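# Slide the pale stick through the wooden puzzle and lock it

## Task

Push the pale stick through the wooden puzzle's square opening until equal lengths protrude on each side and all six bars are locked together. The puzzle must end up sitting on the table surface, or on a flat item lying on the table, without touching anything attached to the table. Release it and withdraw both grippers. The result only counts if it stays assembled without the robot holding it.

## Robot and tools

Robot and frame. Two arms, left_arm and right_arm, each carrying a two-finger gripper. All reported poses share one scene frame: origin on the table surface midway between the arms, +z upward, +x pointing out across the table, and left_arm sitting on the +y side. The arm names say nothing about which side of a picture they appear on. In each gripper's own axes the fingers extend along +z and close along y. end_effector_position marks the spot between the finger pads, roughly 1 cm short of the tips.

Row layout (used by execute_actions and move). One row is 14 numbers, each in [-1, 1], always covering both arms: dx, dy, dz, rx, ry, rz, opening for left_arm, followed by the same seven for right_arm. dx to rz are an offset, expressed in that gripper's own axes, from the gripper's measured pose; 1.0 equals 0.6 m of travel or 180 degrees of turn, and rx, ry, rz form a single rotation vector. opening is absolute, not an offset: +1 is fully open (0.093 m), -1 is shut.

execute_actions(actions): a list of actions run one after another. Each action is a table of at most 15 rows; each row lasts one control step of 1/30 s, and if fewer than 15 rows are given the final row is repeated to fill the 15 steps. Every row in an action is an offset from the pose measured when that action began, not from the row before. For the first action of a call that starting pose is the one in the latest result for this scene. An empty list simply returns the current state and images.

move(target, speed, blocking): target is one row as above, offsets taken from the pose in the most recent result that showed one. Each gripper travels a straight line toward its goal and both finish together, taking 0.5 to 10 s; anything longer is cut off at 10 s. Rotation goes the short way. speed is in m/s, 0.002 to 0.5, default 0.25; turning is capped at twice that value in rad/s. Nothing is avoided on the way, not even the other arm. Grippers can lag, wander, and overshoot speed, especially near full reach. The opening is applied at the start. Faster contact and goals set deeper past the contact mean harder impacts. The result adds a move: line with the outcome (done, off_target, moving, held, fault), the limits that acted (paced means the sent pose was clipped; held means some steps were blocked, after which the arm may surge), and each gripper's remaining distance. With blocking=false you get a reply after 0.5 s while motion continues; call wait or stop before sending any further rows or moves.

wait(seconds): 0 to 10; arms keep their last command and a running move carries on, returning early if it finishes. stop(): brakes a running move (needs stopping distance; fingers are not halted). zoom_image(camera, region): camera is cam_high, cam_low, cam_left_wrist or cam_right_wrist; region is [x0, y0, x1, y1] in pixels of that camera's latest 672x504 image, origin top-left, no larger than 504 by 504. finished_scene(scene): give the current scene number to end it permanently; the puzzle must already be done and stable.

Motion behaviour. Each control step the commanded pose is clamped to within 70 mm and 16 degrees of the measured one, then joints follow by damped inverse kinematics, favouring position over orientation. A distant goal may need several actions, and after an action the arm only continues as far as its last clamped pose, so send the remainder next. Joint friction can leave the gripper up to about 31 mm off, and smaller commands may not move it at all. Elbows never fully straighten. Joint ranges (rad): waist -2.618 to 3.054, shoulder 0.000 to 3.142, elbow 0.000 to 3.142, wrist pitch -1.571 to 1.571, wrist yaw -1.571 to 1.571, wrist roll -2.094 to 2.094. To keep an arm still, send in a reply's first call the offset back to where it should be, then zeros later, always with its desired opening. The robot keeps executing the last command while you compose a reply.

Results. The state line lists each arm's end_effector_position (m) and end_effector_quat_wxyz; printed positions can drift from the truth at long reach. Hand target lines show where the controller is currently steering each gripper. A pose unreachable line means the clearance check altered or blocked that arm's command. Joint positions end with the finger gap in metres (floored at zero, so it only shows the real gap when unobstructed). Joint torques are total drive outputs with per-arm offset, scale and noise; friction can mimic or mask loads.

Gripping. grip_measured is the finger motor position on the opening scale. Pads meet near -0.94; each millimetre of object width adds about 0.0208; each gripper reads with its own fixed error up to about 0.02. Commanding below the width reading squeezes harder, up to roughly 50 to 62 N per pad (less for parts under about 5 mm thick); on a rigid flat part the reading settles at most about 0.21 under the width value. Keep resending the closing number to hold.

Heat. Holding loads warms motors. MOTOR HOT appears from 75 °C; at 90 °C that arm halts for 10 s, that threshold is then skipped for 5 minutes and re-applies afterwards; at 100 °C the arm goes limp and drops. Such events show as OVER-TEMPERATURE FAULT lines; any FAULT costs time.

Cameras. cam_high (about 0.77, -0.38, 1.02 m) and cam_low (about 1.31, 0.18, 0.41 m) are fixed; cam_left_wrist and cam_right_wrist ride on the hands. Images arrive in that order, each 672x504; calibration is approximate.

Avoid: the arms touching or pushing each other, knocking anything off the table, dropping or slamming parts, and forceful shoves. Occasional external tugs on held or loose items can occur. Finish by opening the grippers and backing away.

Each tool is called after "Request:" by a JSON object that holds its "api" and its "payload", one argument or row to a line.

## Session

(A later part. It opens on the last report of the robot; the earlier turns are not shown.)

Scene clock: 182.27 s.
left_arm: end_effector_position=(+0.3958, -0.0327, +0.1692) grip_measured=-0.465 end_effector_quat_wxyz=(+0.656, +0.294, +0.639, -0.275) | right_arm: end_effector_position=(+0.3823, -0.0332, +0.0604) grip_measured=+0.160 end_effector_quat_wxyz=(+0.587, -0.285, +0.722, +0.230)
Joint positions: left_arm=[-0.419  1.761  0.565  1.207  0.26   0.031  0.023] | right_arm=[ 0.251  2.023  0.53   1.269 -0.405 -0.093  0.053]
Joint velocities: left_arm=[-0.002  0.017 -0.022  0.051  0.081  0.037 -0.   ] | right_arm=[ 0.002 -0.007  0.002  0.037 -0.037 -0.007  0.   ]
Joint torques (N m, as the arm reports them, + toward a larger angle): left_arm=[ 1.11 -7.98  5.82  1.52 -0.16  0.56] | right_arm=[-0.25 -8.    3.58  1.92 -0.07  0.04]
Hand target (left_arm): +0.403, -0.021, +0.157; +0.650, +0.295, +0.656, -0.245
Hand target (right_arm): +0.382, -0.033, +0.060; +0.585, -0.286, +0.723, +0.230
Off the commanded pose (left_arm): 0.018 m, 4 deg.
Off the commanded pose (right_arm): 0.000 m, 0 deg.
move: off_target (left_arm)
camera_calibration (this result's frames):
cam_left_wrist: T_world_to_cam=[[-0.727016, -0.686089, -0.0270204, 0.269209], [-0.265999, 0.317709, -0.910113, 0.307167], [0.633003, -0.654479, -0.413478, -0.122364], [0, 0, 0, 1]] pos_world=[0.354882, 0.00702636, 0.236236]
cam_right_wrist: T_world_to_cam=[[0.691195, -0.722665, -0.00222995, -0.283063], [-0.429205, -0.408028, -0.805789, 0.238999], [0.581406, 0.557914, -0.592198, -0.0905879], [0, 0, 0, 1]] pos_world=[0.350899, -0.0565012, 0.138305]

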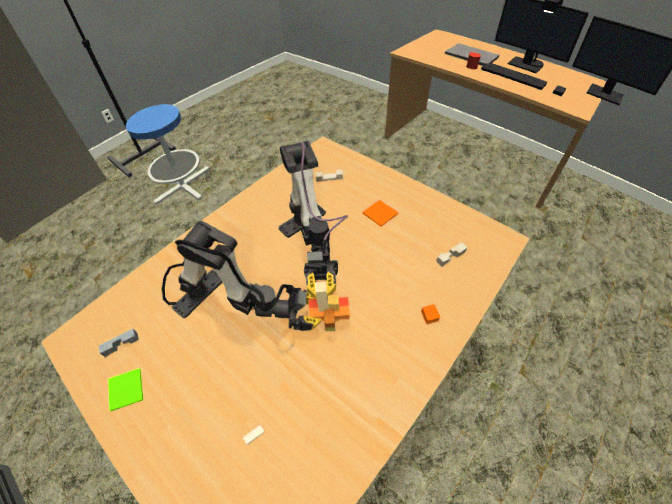

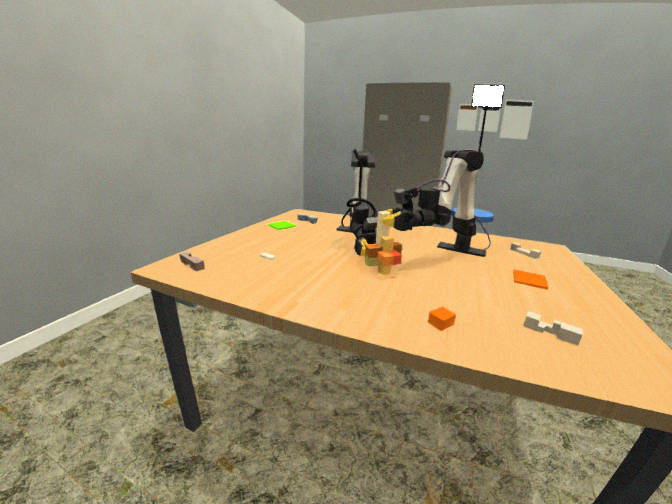

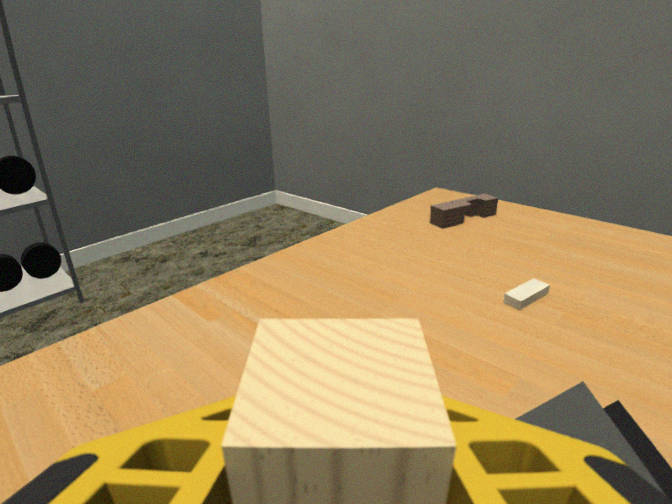

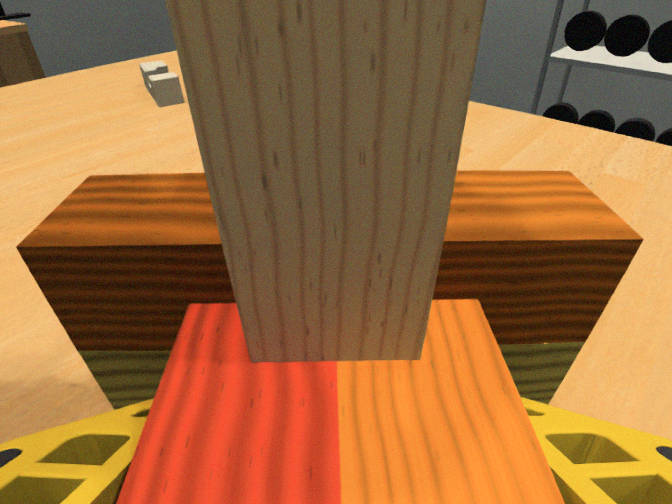

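Request:
{"api": "move", "payload": {
  "target": [0.05,0.0,-0.006,-0.006,0.03,-0.006,-0.5, 0,0,0,0,0,0,0.25],
  "speed": 0.015
}}

Scene clock: 189.50 s.
left_arm: end_effector_position=(+0.3958, -0.0329, +0.1690) grip_measured=-0.465 end_effector_quat_wxyz=(+0.655, +0.291, +0.641, -0.275) | right_arm: end_effector_position=(+0.3824, -0.0333, +0.0605) grip_measured=+0.257 end_effector_quat_wxyz=(+0.588, -0.285, +0.722, +0.230)
Joint positions: left_arm=[-0.421  1.761  0.565  1.206  0.255  0.027  0.023] | right_arm=[ 0.251  2.023  0.53   1.269 -0.405 -0.093  0.058]
Joint velocities: left_arm=[ 0.002  0.002  0.012 -0.037 -0.066 -0.081  0.001] | right_arm=[-0.002  0.007 -0.002 -0.066  0.051  0.066 -0.   ]
Joint torques (N m, as the arm reports them, + toward a larger angle): left_arm=[-0.53 -6.61  4.57  1.41 -0.13  0.24] | right_arm=[-0.3  -7.42  3.67  2.07 -0.04  0.04]
Hand target (left_arm): +0.393, -0.029, +0.140; +0.625, +0.296, +0.674, -0.261
Hand target (right_arm): +0.382, -0.033, +0.060; +0.587, -0.285, +0.722, +0.230
Off the commanded pose (left_arm): 0.030 m, 5 deg.
Off the commanded pose (right_arm): 0.000 m, 0 deg.
move: off_target (left_arm)
camera_calibration (this result's frames):
cam_left_wrist: T_world_to_cam=[[-0.72504, -0.688336, -0.0225882, 0.267471], [-0.27037, 0.314646, -0.909889, 0.30867], [0.633416, -0.653599, -0.414236, -0.122597], [0, 0, 0, 1]] pos_world=[0.355037, 0.00685875, 0.236113]
cam_right_wrist: T_world_to_cam=[[0.690927, -0.722922, -0.00199449, -0.283055], [-0.429044, -0.407832, -0.805974, 0.239028], [0.581843, 0.557725, -0.591947, -0.0907419], [0, 0, 0, 1]] pos_world=[0.350921, -0.0565343, 0.138372]

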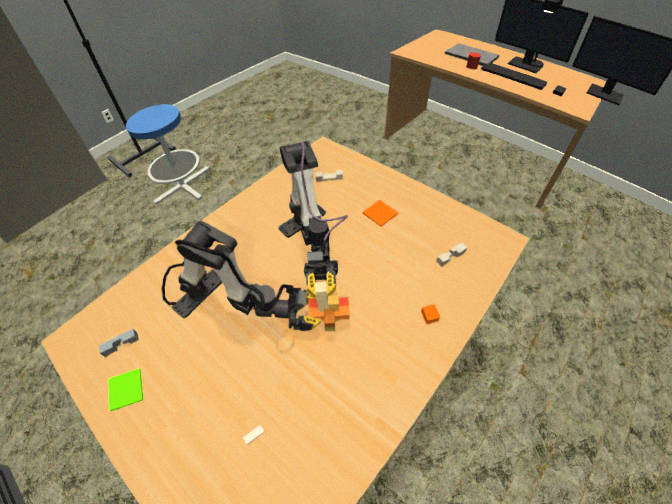

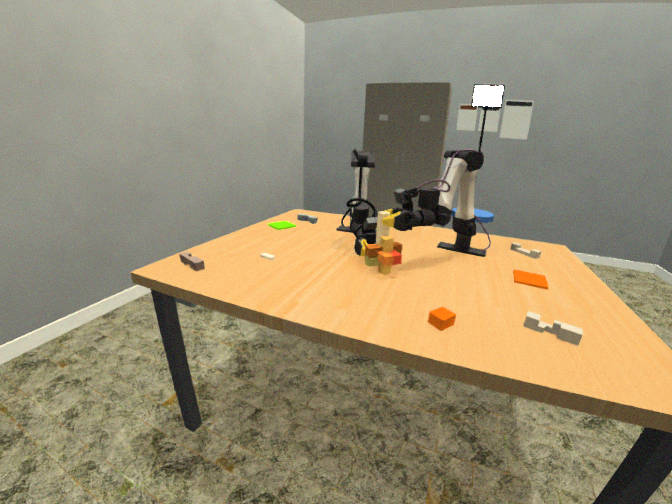

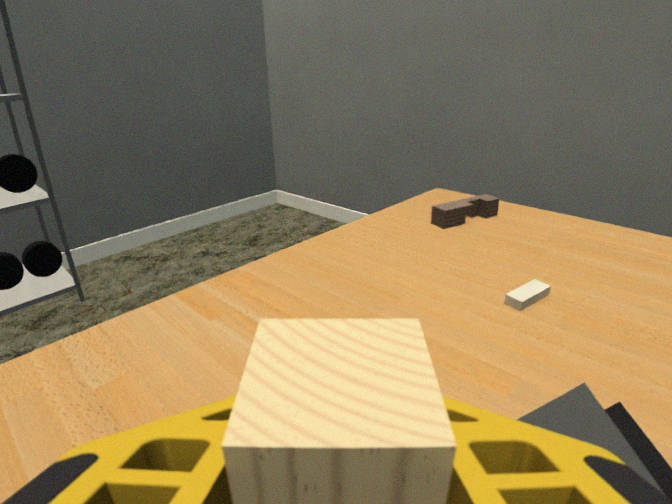

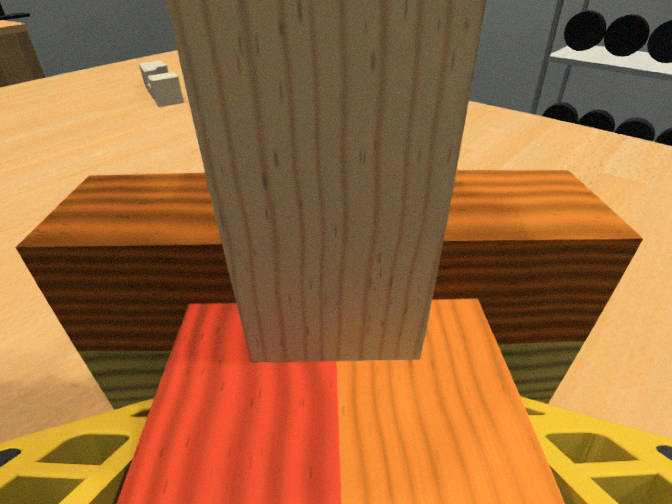

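Request:
{"api": "move", "payload": {
  "target": [0,0,0,0,-0.005,0,-0.12, 0,0,0,0,0,0,0.2],
  "speed": 0.015
}}

Request:
{"api": "move", "payload": {
  "target": [-0.11,0,-0.015,0,0.12,0,-0.12, 0,0,0,0,0,0,0.2],
  "speed": 0.05
}}

Scene clock: 192.60 s.
left_arm: end_effector_position=(+0.3958, -0.0329, +0.1718) grip_measured=-0.122 end_effector_quat_wxyz=(+0.659, +0.291, +0.636, -0.276) | right_arm: end_effector_position=(+0.3824, -0.0333, +0.0605) grip_measured=+0.215 end_effector_quat_wxyz=(+0.588, -0.285, +0.722, +0.230)
Joint positions: left_arm=[-0.421  1.761  0.565  1.218  0.255  0.027  0.039] | right_arm=[ 0.251  2.023  0.53   1.269 -0.405 -0.093  0.056]
Joint velocities: left_arm=[ 0.002  0.007 -0.012  0.11   0.051 -0.007 -0.   ] | right_arm=[-0.012 -0.007  0.002 -0.037  0.022  0.022  0.001]
Joint torques (N m, as the arm reports them, + toward a larger angle): left_arm=[-0.17 -6.55  6.18  2.1   0.08  0.06] | right_arm=[-0.37 -7.34  3.61  2.08 -0.05  0.04]
Hand target (left_arm): +0.396, -0.033, +0.169; +0.660, +0.289, +0.636, -0.277
Hand target (right_arm): +0.382, -0.033, +0.061; +0.588, -0.285, +0.722, +0.230
Off the commanded pose (left_arm): 0.003 m, 0 deg.
Off the commanded pose (right_arm): 0.000 m, 0 deg.
move: done
camera_calibration (this result's frames):
cam_left_wrist: T_world_to_cam=[[-0.72481, -0.688484, -0.0253268, 0.267896], [-0.261579, 0.309017, -0.914377, 0.308227], [0.63736, -0.656124, -0.404071, -0.124826], [0, 0, 0, 1]] pos_world=[0.354358, 0.00729351, 0.238182]
cam_right_wrist: T_world_to_cam=[[0.690983, -0.722869, -0.00162107, -0.283097], [-0.428807, -0.408085, -0.805972, 0.238929], [0.58195, 0.557608, -0.591952, -0.0907865], [0, 0, 0, 1]] pos_world=[0.350903, -0.0565155, 0.13837]

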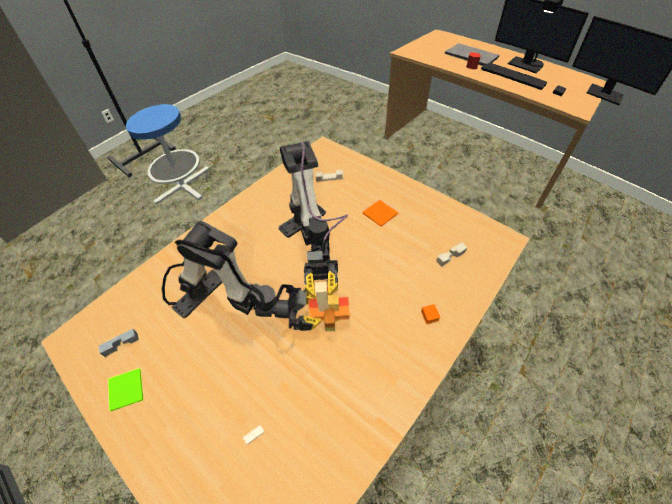

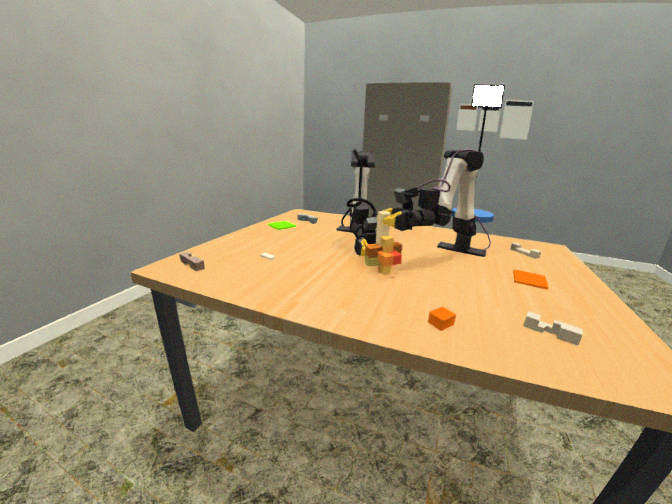

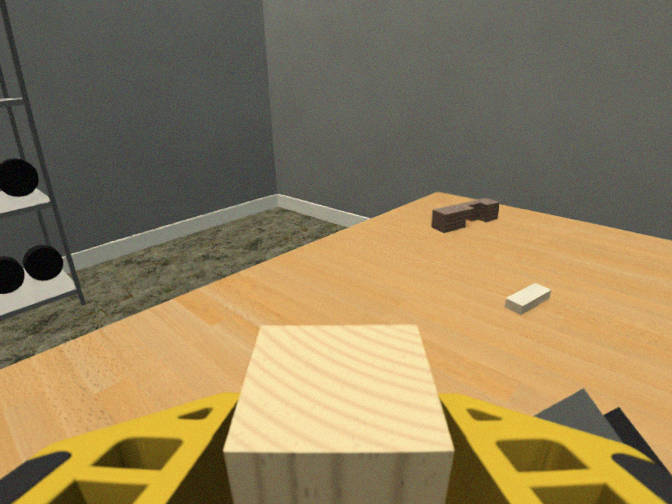

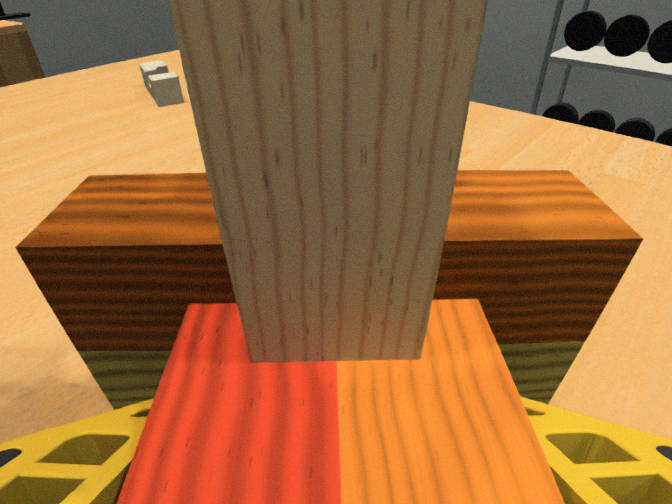

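Scene clock: 196.90 s.
left_arm: end_effector_position=(+0.3894, -0.0235, +0.2105) grip_measured=-0.122 end_effector_quat_wxyz=(+0.503, +0.340, +0.765, -0.214) | right_arm: end_effector_position=(+0.3824, -0.0333, +0.0605) grip_measured=+0.215 end_effector_quat_wxyz=(+0.588, -0.285, +0.722, +0.230)
Joint positions: left_arm=[-0.421  1.424  0.92   0.079  0.228  0.118  0.039] | right_arm=[ 0.251  2.023  0.53   1.269 -0.405 -0.093  0.056]
Joint velocities: left_arm=[ 0.012  0.012 -0.002 -0.081  0.037  0.066 -0.002] | right_arm=[-0.002 -0.007 -0.002 -0.022  0.007  0.007 -0.   ]
Joint torques (N m, as the arm reports them, + toward a larger angle): left_arm=[-0.74 -8.75 10.92  1.91  0.11  0.19] | right_arm=[-0.29 -7.49  3.58  2.11 -0.05  0.04]
Hand target (left_arm): +0.389, -0.027, +0.236; +0.528, +0.341, +0.748, -0.216
Hand target (right_arm): +0.382, -0.033, +0.061; +0.588, -0.285, +0.722, +0.230
Off the commanded pose (left_arm): 0.027 m, 3 deg.
Off the commanded pose (right_arm): 0.000 m, 0 deg.
move: off_target (left_arm)
camera_calibration (this result's frames):
cam_left_wrist: T_world_to_cam=[[-0.72475, -0.688874, -0.0137998, 0.268214], [-0.511286, 0.551124, -0.659431, 0.388347], [0.46187, -0.470867, -0.751638, 0.0469484], [0, 0, 0, 1]] pos_world=[0.37126, -0.00715489, 0.295077]
cam_right_wrist: T_world_to_cam=[[0.690983, -0.722869, -0.00162107, -0.283097], [-0.428807, -0.408085, -0.805972, 0.238929], [0.58195, 0.557608, -0.591952, -0.0907865], [0, 0, 0, 1]] pos_world=[0.350903, -0.0565155, 0.13837]

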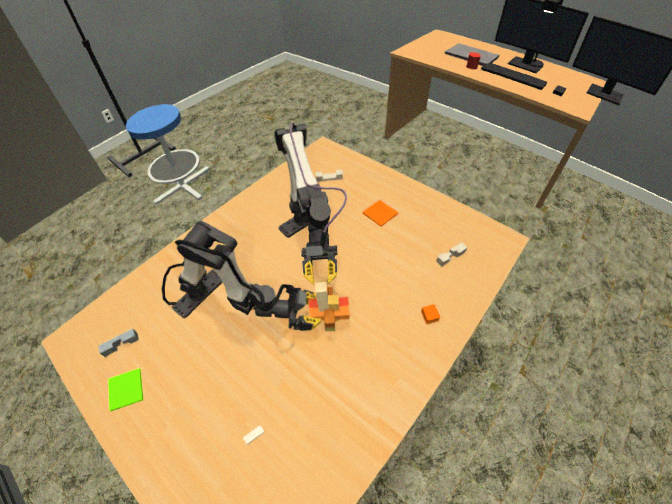

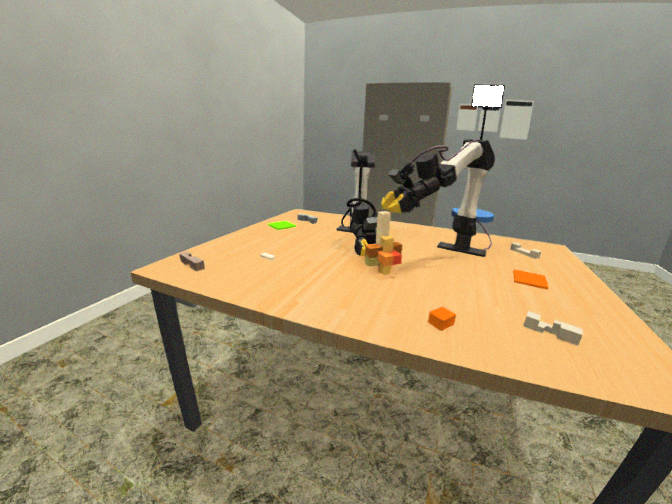

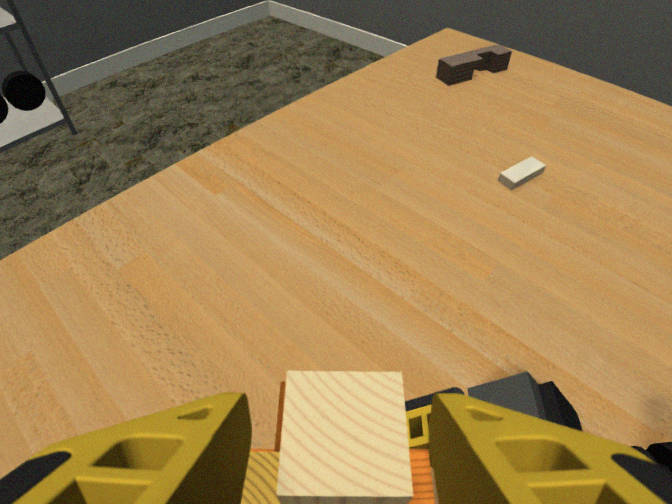

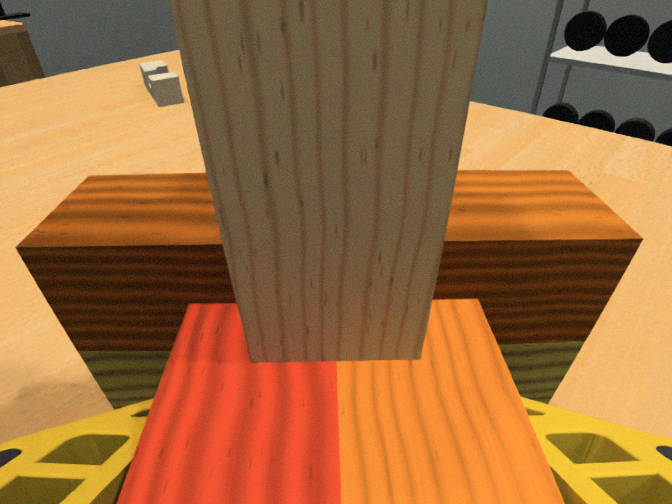

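Request:
{"api": "move", "payload": {
  "target": [-0.058,0,-0.012,0,0.2,0,-0.12, 0,0,0,0,0,0,0.2],
  "speed": 0.08
}}

Scene clock: 203.40 s.
left_arm: end_effector_position=(+0.3931, -0.0246, +0.2406) grip_measured=-0.122 end_effector_quat_wxyz=(+0.234, +0.389, +0.885, -0.099) | right_arm: end_effector_position=(+0.3824, -0.0333, +0.0605) grip_measured=+0.215 end_effector_quat_wxyz=(+0.588, -0.285, +0.722, +0.230)
Joint positions: left_arm=[-0.467  1.847  1.949 -1.167  0.098  0.187  0.039] | right_arm=[ 0.251  2.023  0.53   1.269 -0.405 -0.093  0.056]
Joint velocities: left_arm=[-0.007  0.007  0.007 -0.007  0.007 -0.037  0.   ] | right_arm=[ 0.007  0.012 -0.012  0.007 -0.022 -0.037 -0.   ]
Joint torques (N m, as the arm reports them, + toward a larger angle): left_arm=[-0.73 -8.81 10.05  1.17  0.08  0.16] | right_arm=[-0.49 -7.37  3.53  2.09 -0.06  0.05]
Hand target (left_arm): +0.396, -0.030, +0.245; +0.242, +0.394, +0.881, -0.099
Hand target (right_arm): +0.382, -0.033, +0.061; +0.588, -0.285, +0.722, +0.230
Off the commanded pose (left_arm): 0.007 m, 1 deg.
Off the commanded pose (right_arm): 0.000 m, 0 deg.
move: done
camera_calibration (this result's frames):
cam_left_wrist: T_world_to_cam=[[-0.727037, -0.686447, -0.0143952, 0.271651], [-0.683692, 0.725728, -0.0767083, 0.342507], [0.0631032, -0.0459279, -0.99695, 0.293536], [0, 0, 0, 1]] pos_world=[0.413146, -0.0486111, 0.322824]
cam_right_wrist: T_world_to_cam=[[0.690983, -0.722869, -0.00162107, -0.283097], [-0.428807, -0.408085, -0.805972, 0.238929], [0.58195, 0.557608, -0.591952, -0.0907865], [0, 0, 0, 1]] pos_world=[0.350903, -0.0565155, 0.13837]

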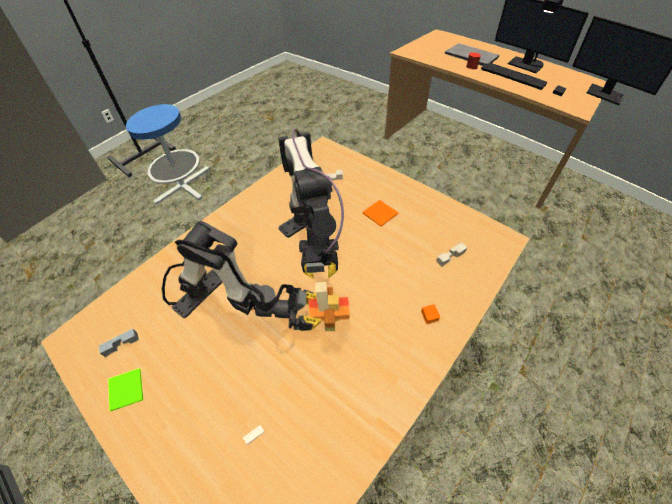

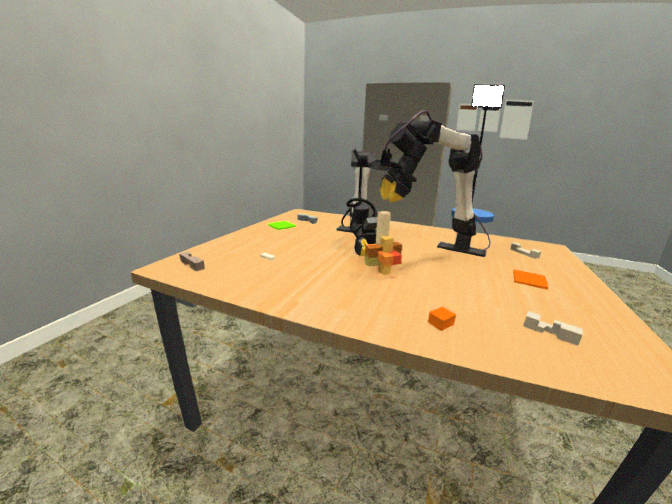

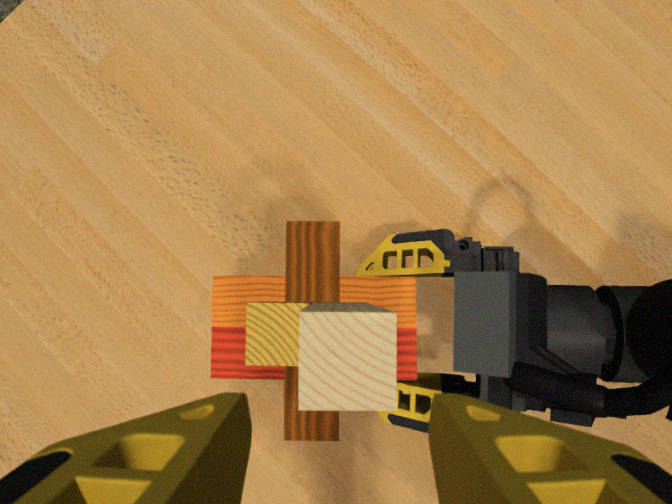

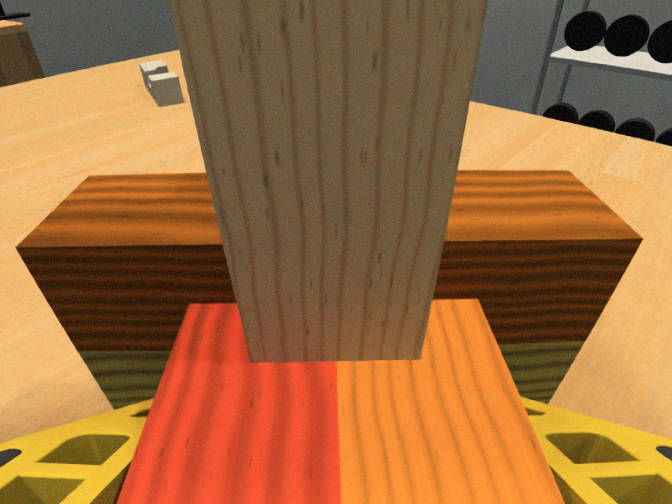

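Request:
{"api": "move", "payload": {
  "target": [0.042,0.0,0.101,0,0,0,-1, 0,0,0,0,0,0,0.2],
  "speed": 0.025
}}

Scene clock: 208.63 s.
left_arm: end_effector_position=(+0.4032, -0.0332, +0.2010) grip_measured=-0.996 end_effector_quat_wxyz=(+0.263, +0.388, +0.877, -0.108) | right_arm: end_effector_position=(+0.3831, -0.0340, +0.0607) grip_measured=+0.215 end_effector_quat_wxyz=(+0.585, -0.270, +0.727, +0.238)
Joint positions: left_arm=[-0.467  1.801  1.696 -0.899  0.104  0.187  0.   ] | right_arm=[ 0.251  2.023  0.53   1.27  -0.399 -0.057  0.056]
Joint velocities: left_arm=[ 0.002  0.002 -0.017  0.037  0.022  0.007  0.   ] | right_arm=[-0.012 -0.007 -0.017  0.007 -0.022 -0.007  0.001]
Joint torques (N m, as the arm reports them, + toward a larger angle): left_arm=[-0.67 -8.7   4.55  1.25  0.08  0.06] | right_arm=[-0.23 -7.45  3.54  2.09 -0.15 -0.28]
Hand target (left_arm): +0.397, -0.030, +0.176; +0.234, +0.389, +0.885, -0.099
Hand target (right_arm): +0.382, -0.033, +0.061; +0.588, -0.285, +0.722, +0.230
Off the commanded pose (left_arm): 0.026 m, 4 deg.
Off the commanded pose (right_arm): 0.001 m, 2 deg.
move: off_target (left_arm)
camera_calibration (this result's frames):
cam_left_wrist: T_world_to_cam=[[-0.728391, -0.684848, -0.020734, 0.274434], [-0.676304, 0.723496, -0.138443, 0.361982], [0.109813, -0.086818, -0.990153, 0.23143], [0, 0, 0, 1]] pos_world=[0.419292, -0.0538547, 0.284955]
cam_right_wrist: T_world_to_cam=[[0.680932, -0.731509, -0.0350169, -0.278561], [-0.452016, -0.382182, -0.805989, 0.248848], [0.576205, 0.564652, -0.590894, -0.0883241], [0, 0, 0, 1]] pos_world=[0.353057, -0.0587923, 0.138624]

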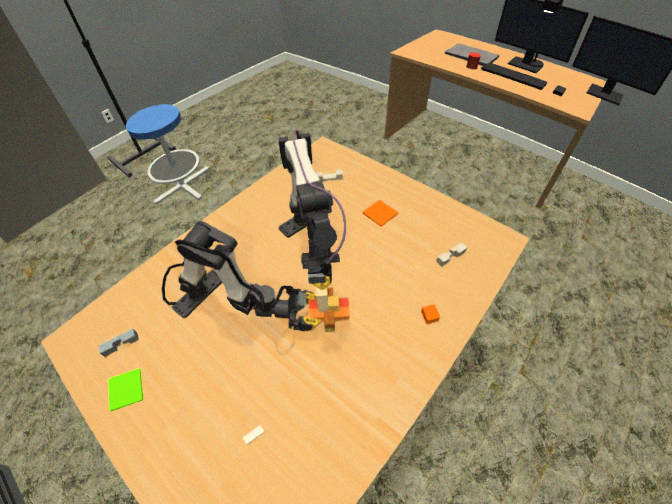

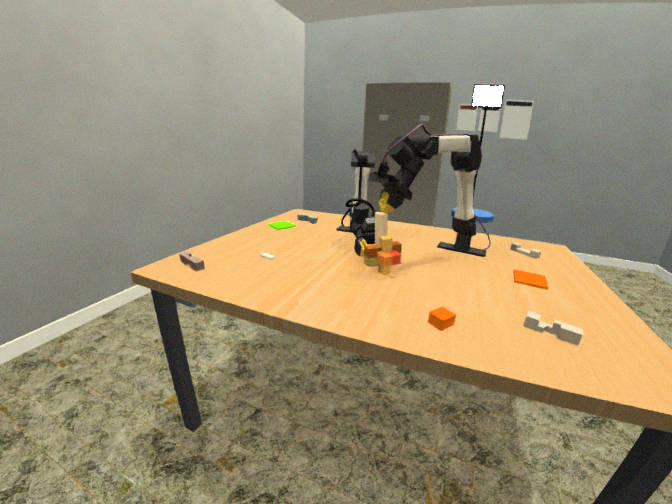

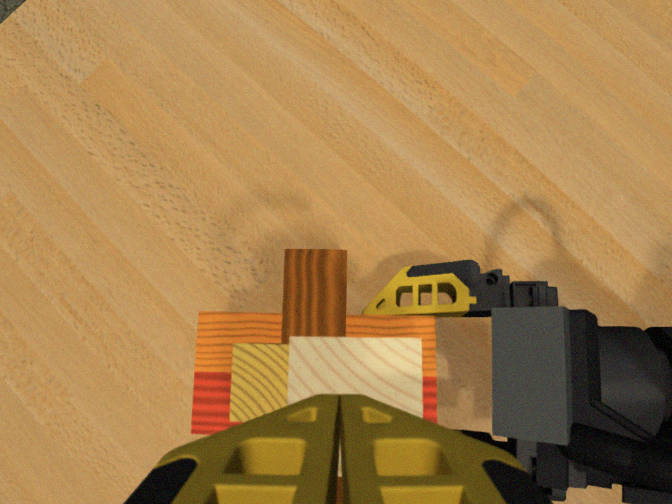

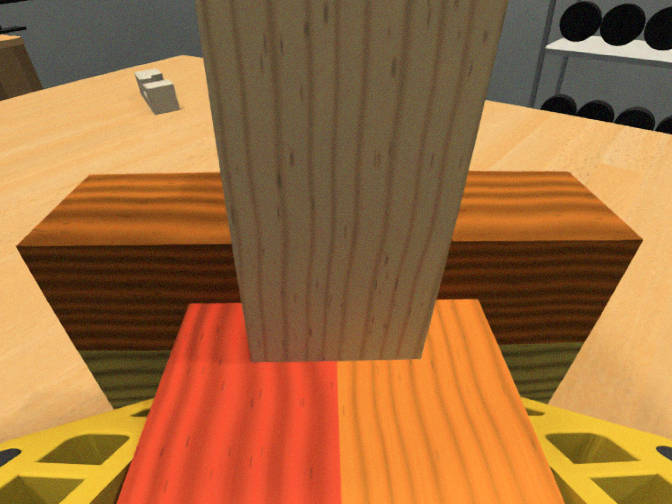

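Request:
{"api": "move", "payload": {
  "target": [0.042,0.01,0.022,0,0.04,0,-1, 0,0,0,0,0,-0.011,0.2],
  "speed": 0.015
}}

Scene clock: 215.40 s.
left_arm: end_effector_position=(+0.3984, -0.0271, +0.1957) grip_measured=-0.996 end_effector_quat_wxyz=(+0.243, +0.396, +0.880, -0.100) | right_arm: end_effector_position=(+0.3828, -0.0336, +0.0608) grip_measured=+0.215 end_effector_quat_wxyz=(+0.587, -0.281, +0.723, +0.231)
Joint positions: left_arm=[-0.463  1.809  1.708 -0.948  0.102  0.206  0.   ] | right_arm=[ 0.251  2.023  0.53   1.271 -0.402 -0.083  0.056]
Joint velocities: left_arm=[-0.007  0.002 -0.007  0.066 -0.022  0.037  0.   ] | right_arm=[-0.012  0.007  0.007 -0.022 -0.051 -0.022 -0.   ]
Joint torques (N m, as the arm reports them, + toward a larger angle): left_arm=[ 0.33 -6.71  8.83  0.78  0.03  0.19] | right_arm=[-0.32 -7.35  3.53  2.05 -0.01 -0.03]
Hand target (left_arm): +0.397, -0.019, +0.177; +0.207, +0.395, +0.891, -0.085
Hand target (right_arm): +0.383, -0.034, +0.061; +0.588, -0.283, +0.722, +0.228
Off the commanded pose (left_arm): 0.021 m, 5 deg.
Off the commanded pose (right_arm): 0.001 m, 0 deg.
move: off_target (left_arm)
camera_calibration (this result's frames):
cam_left_wrist: T_world_to_cam=[[-0.736748, -0.675748, -0.0237939, 0.279144], [-0.671317, 0.735218, -0.0937416, 0.343167], [0.0808394, -0.0530907, -0.995312, 0.240771], [0, 0, 0, 1]] pos_world=[0.416569, -0.0508888, 0.278453]
cam_right_wrist: T_world_to_cam=[[0.687394, -0.726219, -0.00971265, -0.281887], [-0.434571, -0.400549, -0.806665, 0.241701], [0.581925, 0.558718, -0.590929, -0.0906688], [0, 0, 0, 1]] pos_world=[0.351567, -0.0572405, 0.138655]

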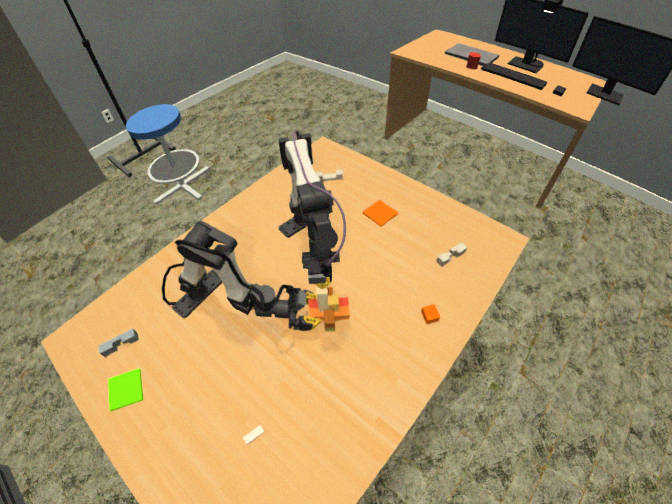

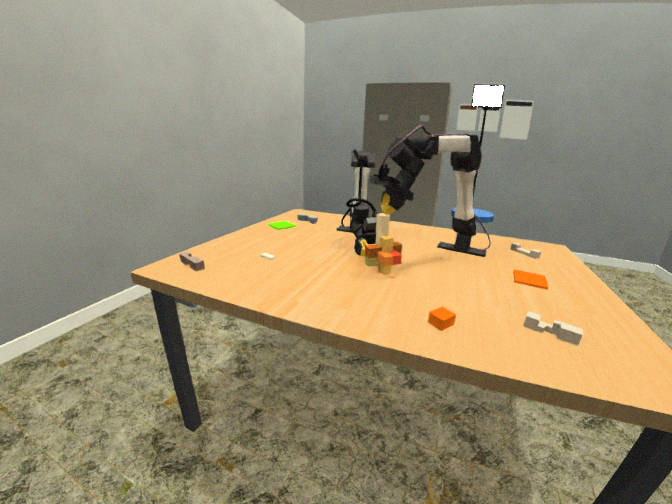

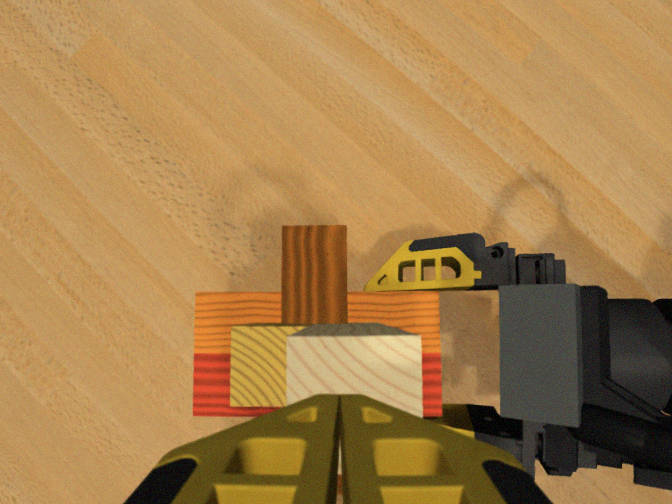

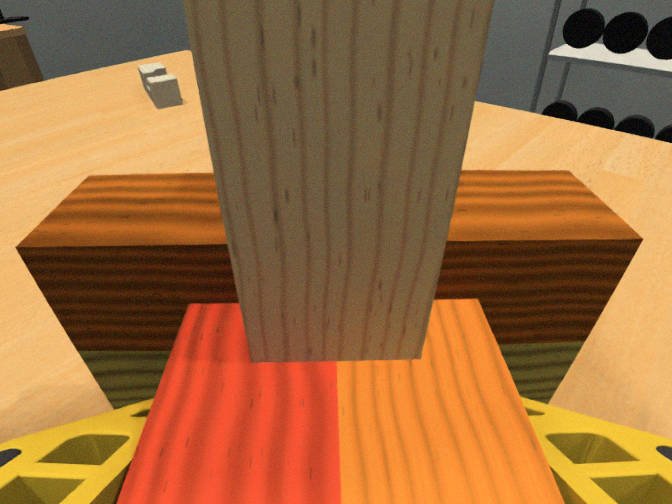

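Request:
{"api": "move", "payload": {
  "target": [0.05,0.006,0.058,0,0.05,0,-1, 0,0,0,0,0,-0.003,0.2],
  "speed": 0.02
}}

Scene clock: 221.47 s.
left_arm: end_effector_position=(+0.3999, -0.0282, +0.1944) grip_measured=-0.996 end_effector_quat_wxyz=(+0.240, +0.401, +0.879, -0.098) | right_arm: end_effector_position=(+0.3828, -0.0336, +0.0608) grip_measured=+0.215 end_effector_quat_wxyz=(+0.587, -0.278, +0.724, +0.233)
Joint positions: left_arm=[-0.463  1.822  1.722 -0.956  0.102  0.217  0.   ] | right_arm=[ 0.251  2.023  0.53   1.271 -0.402 -0.077  0.056]
Joint velocities: left_arm=[ 0.012 -0.002  0.007 -0.022  0.139  0.066  0.   ] | right_arm=[-0.007  0.002 -0.007 -0.007 -0.051 -0.022 -0.   ]
Joint torques (N m, as the arm reports them, + toward a larger angle): left_arm=[-0.35 -4.14  7.11  0.67 -0.16  0.18] | right_arm=[-0.3  -7.46  3.65  2.1  -0.04 -0.08]
Hand target (left_arm): +0.393, -0.017, +0.153; +0.173, +0.405, +0.895, -0.070
Hand target (right_arm): +0.383, -0.034, +0.061; +0.588, -0.284, +0.722, +0.229
Off the commanded pose (left_arm): 0.045 m, 9 deg.
Off the commanded pose (right_arm): 0.000 m, 1 deg.
move: off_target (left_arm)
camera_calibration (this result's frames):
cam_left_wrist: T_world_to_cam=[[-0.742996, -0.668724, -0.0276621, 0.282976], [-0.664655, 0.742072, -0.086963, 0.341128], [0.0786815, -0.0462274, -0.995827, 0.240453], [0, 0, 0, 1]] pos_world=[0.418063, -0.0527934, 0.276943]
cam_right_wrist: T_world_to_cam=[[0.686383, -0.727063, -0.0160618, -0.281142], [-0.43857, -0.396211, -0.806643, 0.243377], [0.580117, 0.56071, -0.590821, -0.089916], [0, 0, 0, 1]] pos_world=[0.351871, -0.0575628, 0.138678]

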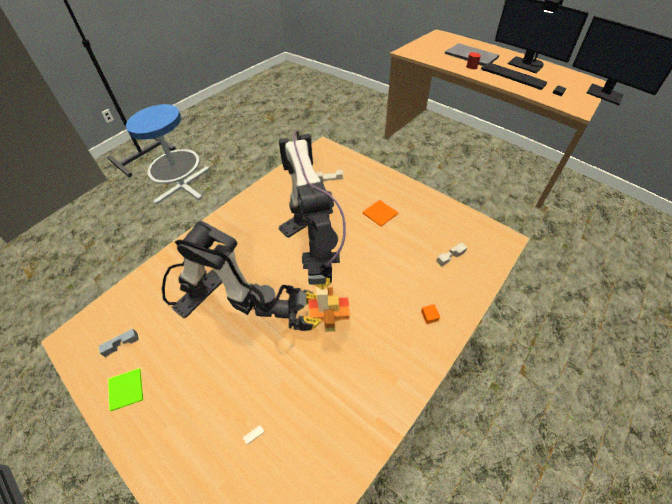

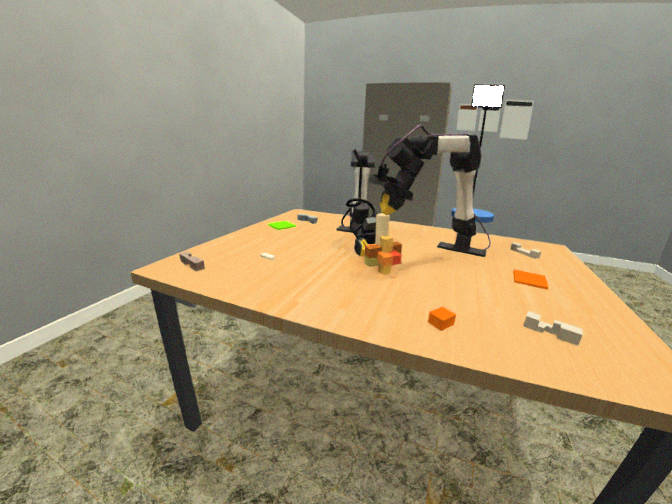

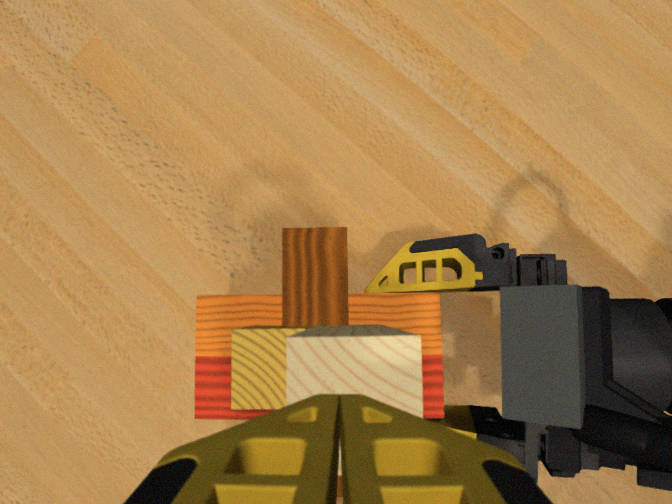

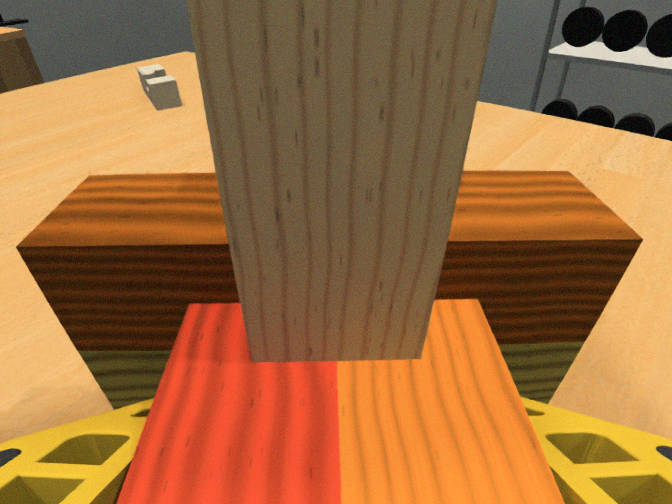

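Request:
{"api": "move", "payload": {
  "target": [0.065,0.004,0.029,0,0.035,0,-1, 0,0,0,0,0,-0.005,0.2],
  "speed": 0.02
}}

Scene clock: 226.07 s.
left_arm: end_effector_position=(+0.3980, -0.0273, +0.1949) grip_measured=-0.996 end_effector_quat_wxyz=(+0.249, +0.408, +0.873, -0.099) | right_arm: end_effector_position=(+0.3828, -0.0336, +0.0608) grip_measured=+0.215 end_effector_quat_wxyz=(+0.587, -0.280, +0.723, +0.232)
Joint positions: left_arm=[-0.463  1.797  1.684 -0.924  0.104  0.233  0.   ] | right_arm=[ 0.251  2.023  0.53   1.271 -0.402 -0.083  0.056]
Joint velocities: left_arm=[ 0.002 -0.007  0.007  0.022 -0.007 -0.066  0.   ] | right_arm=[-0.017  0.007 -0.012 -0.037 -0.081 -0.022 -0.   ]
Joint torques (N m, as the arm reports them, + toward a larger angle): left_arm=[ 0.36 -8.71  3.76  0.76 -0.03  0.17] | right_arm=[-0.33 -7.35  3.5   2.11 -0.04 -0.03]
Hand target (left_arm): +0.385, -0.008, +0.162; +0.191, +0.407, +0.890, -0.077
Hand target (right_arm): +0.383, -0.034, +0.061; +0.588, -0.284, +0.722, +0.229
Off the commanded pose (left_arm): 0.042 m, 7 deg.
Off the commanded pose (right_arm): 0.000 m, 1 deg.
move: off_target (left_arm)
camera_calibration (this result's frames):
cam_left_wrist: T_world_to_cam=[[-0.752466, -0.657517, -0.0383024, 0.288292], [-0.65134, 0.751505, -0.104866, 0.337662], [0.0977358, -0.0539605, -0.993748, 0.232904], [0, 0, 0, 1]] pos_world=[0.414099, -0.0516299, 0.2779]
cam_right_wrist: T_world_to_cam=[[0.687277, -0.72632, -0.0104596, -0.2818], [-0.435042, -0.400039, -0.806664, 0.241899], [0.581712, 0.558952, -0.590917, -0.0905801], [0, 0, 0, 1]] pos_world=[0.351602, -0.0572784, 0.138658]

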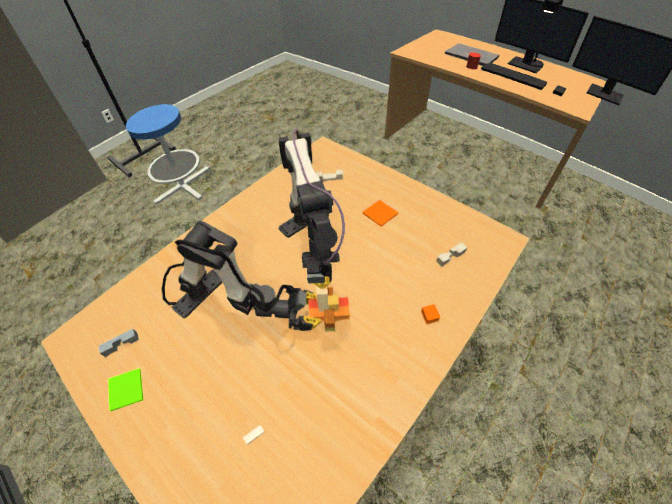

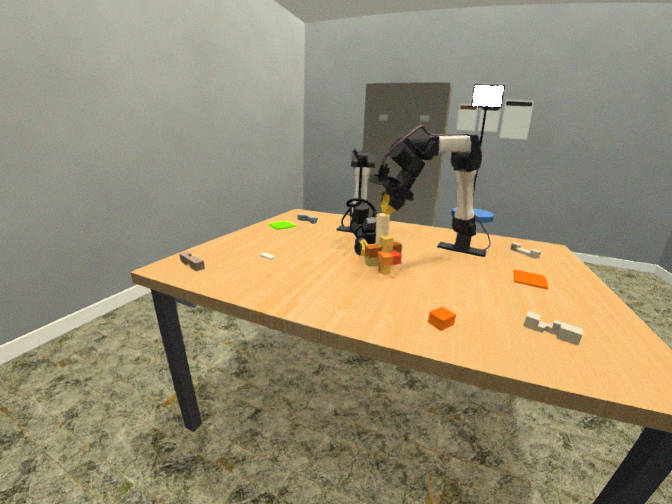

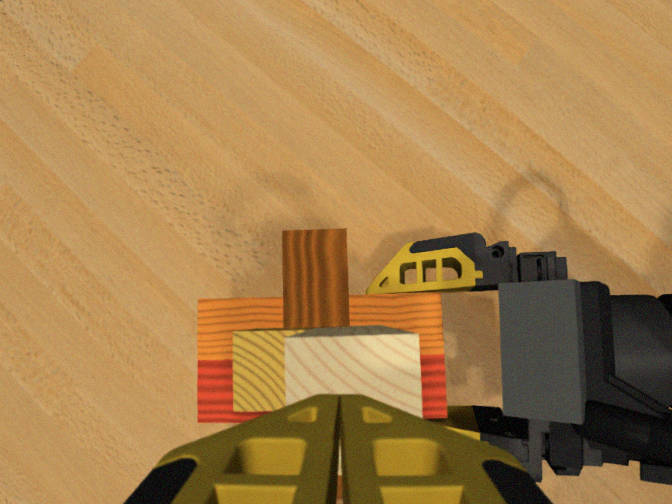

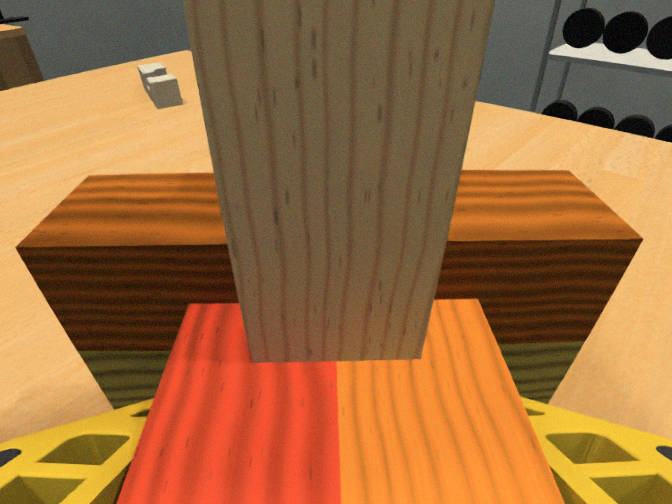

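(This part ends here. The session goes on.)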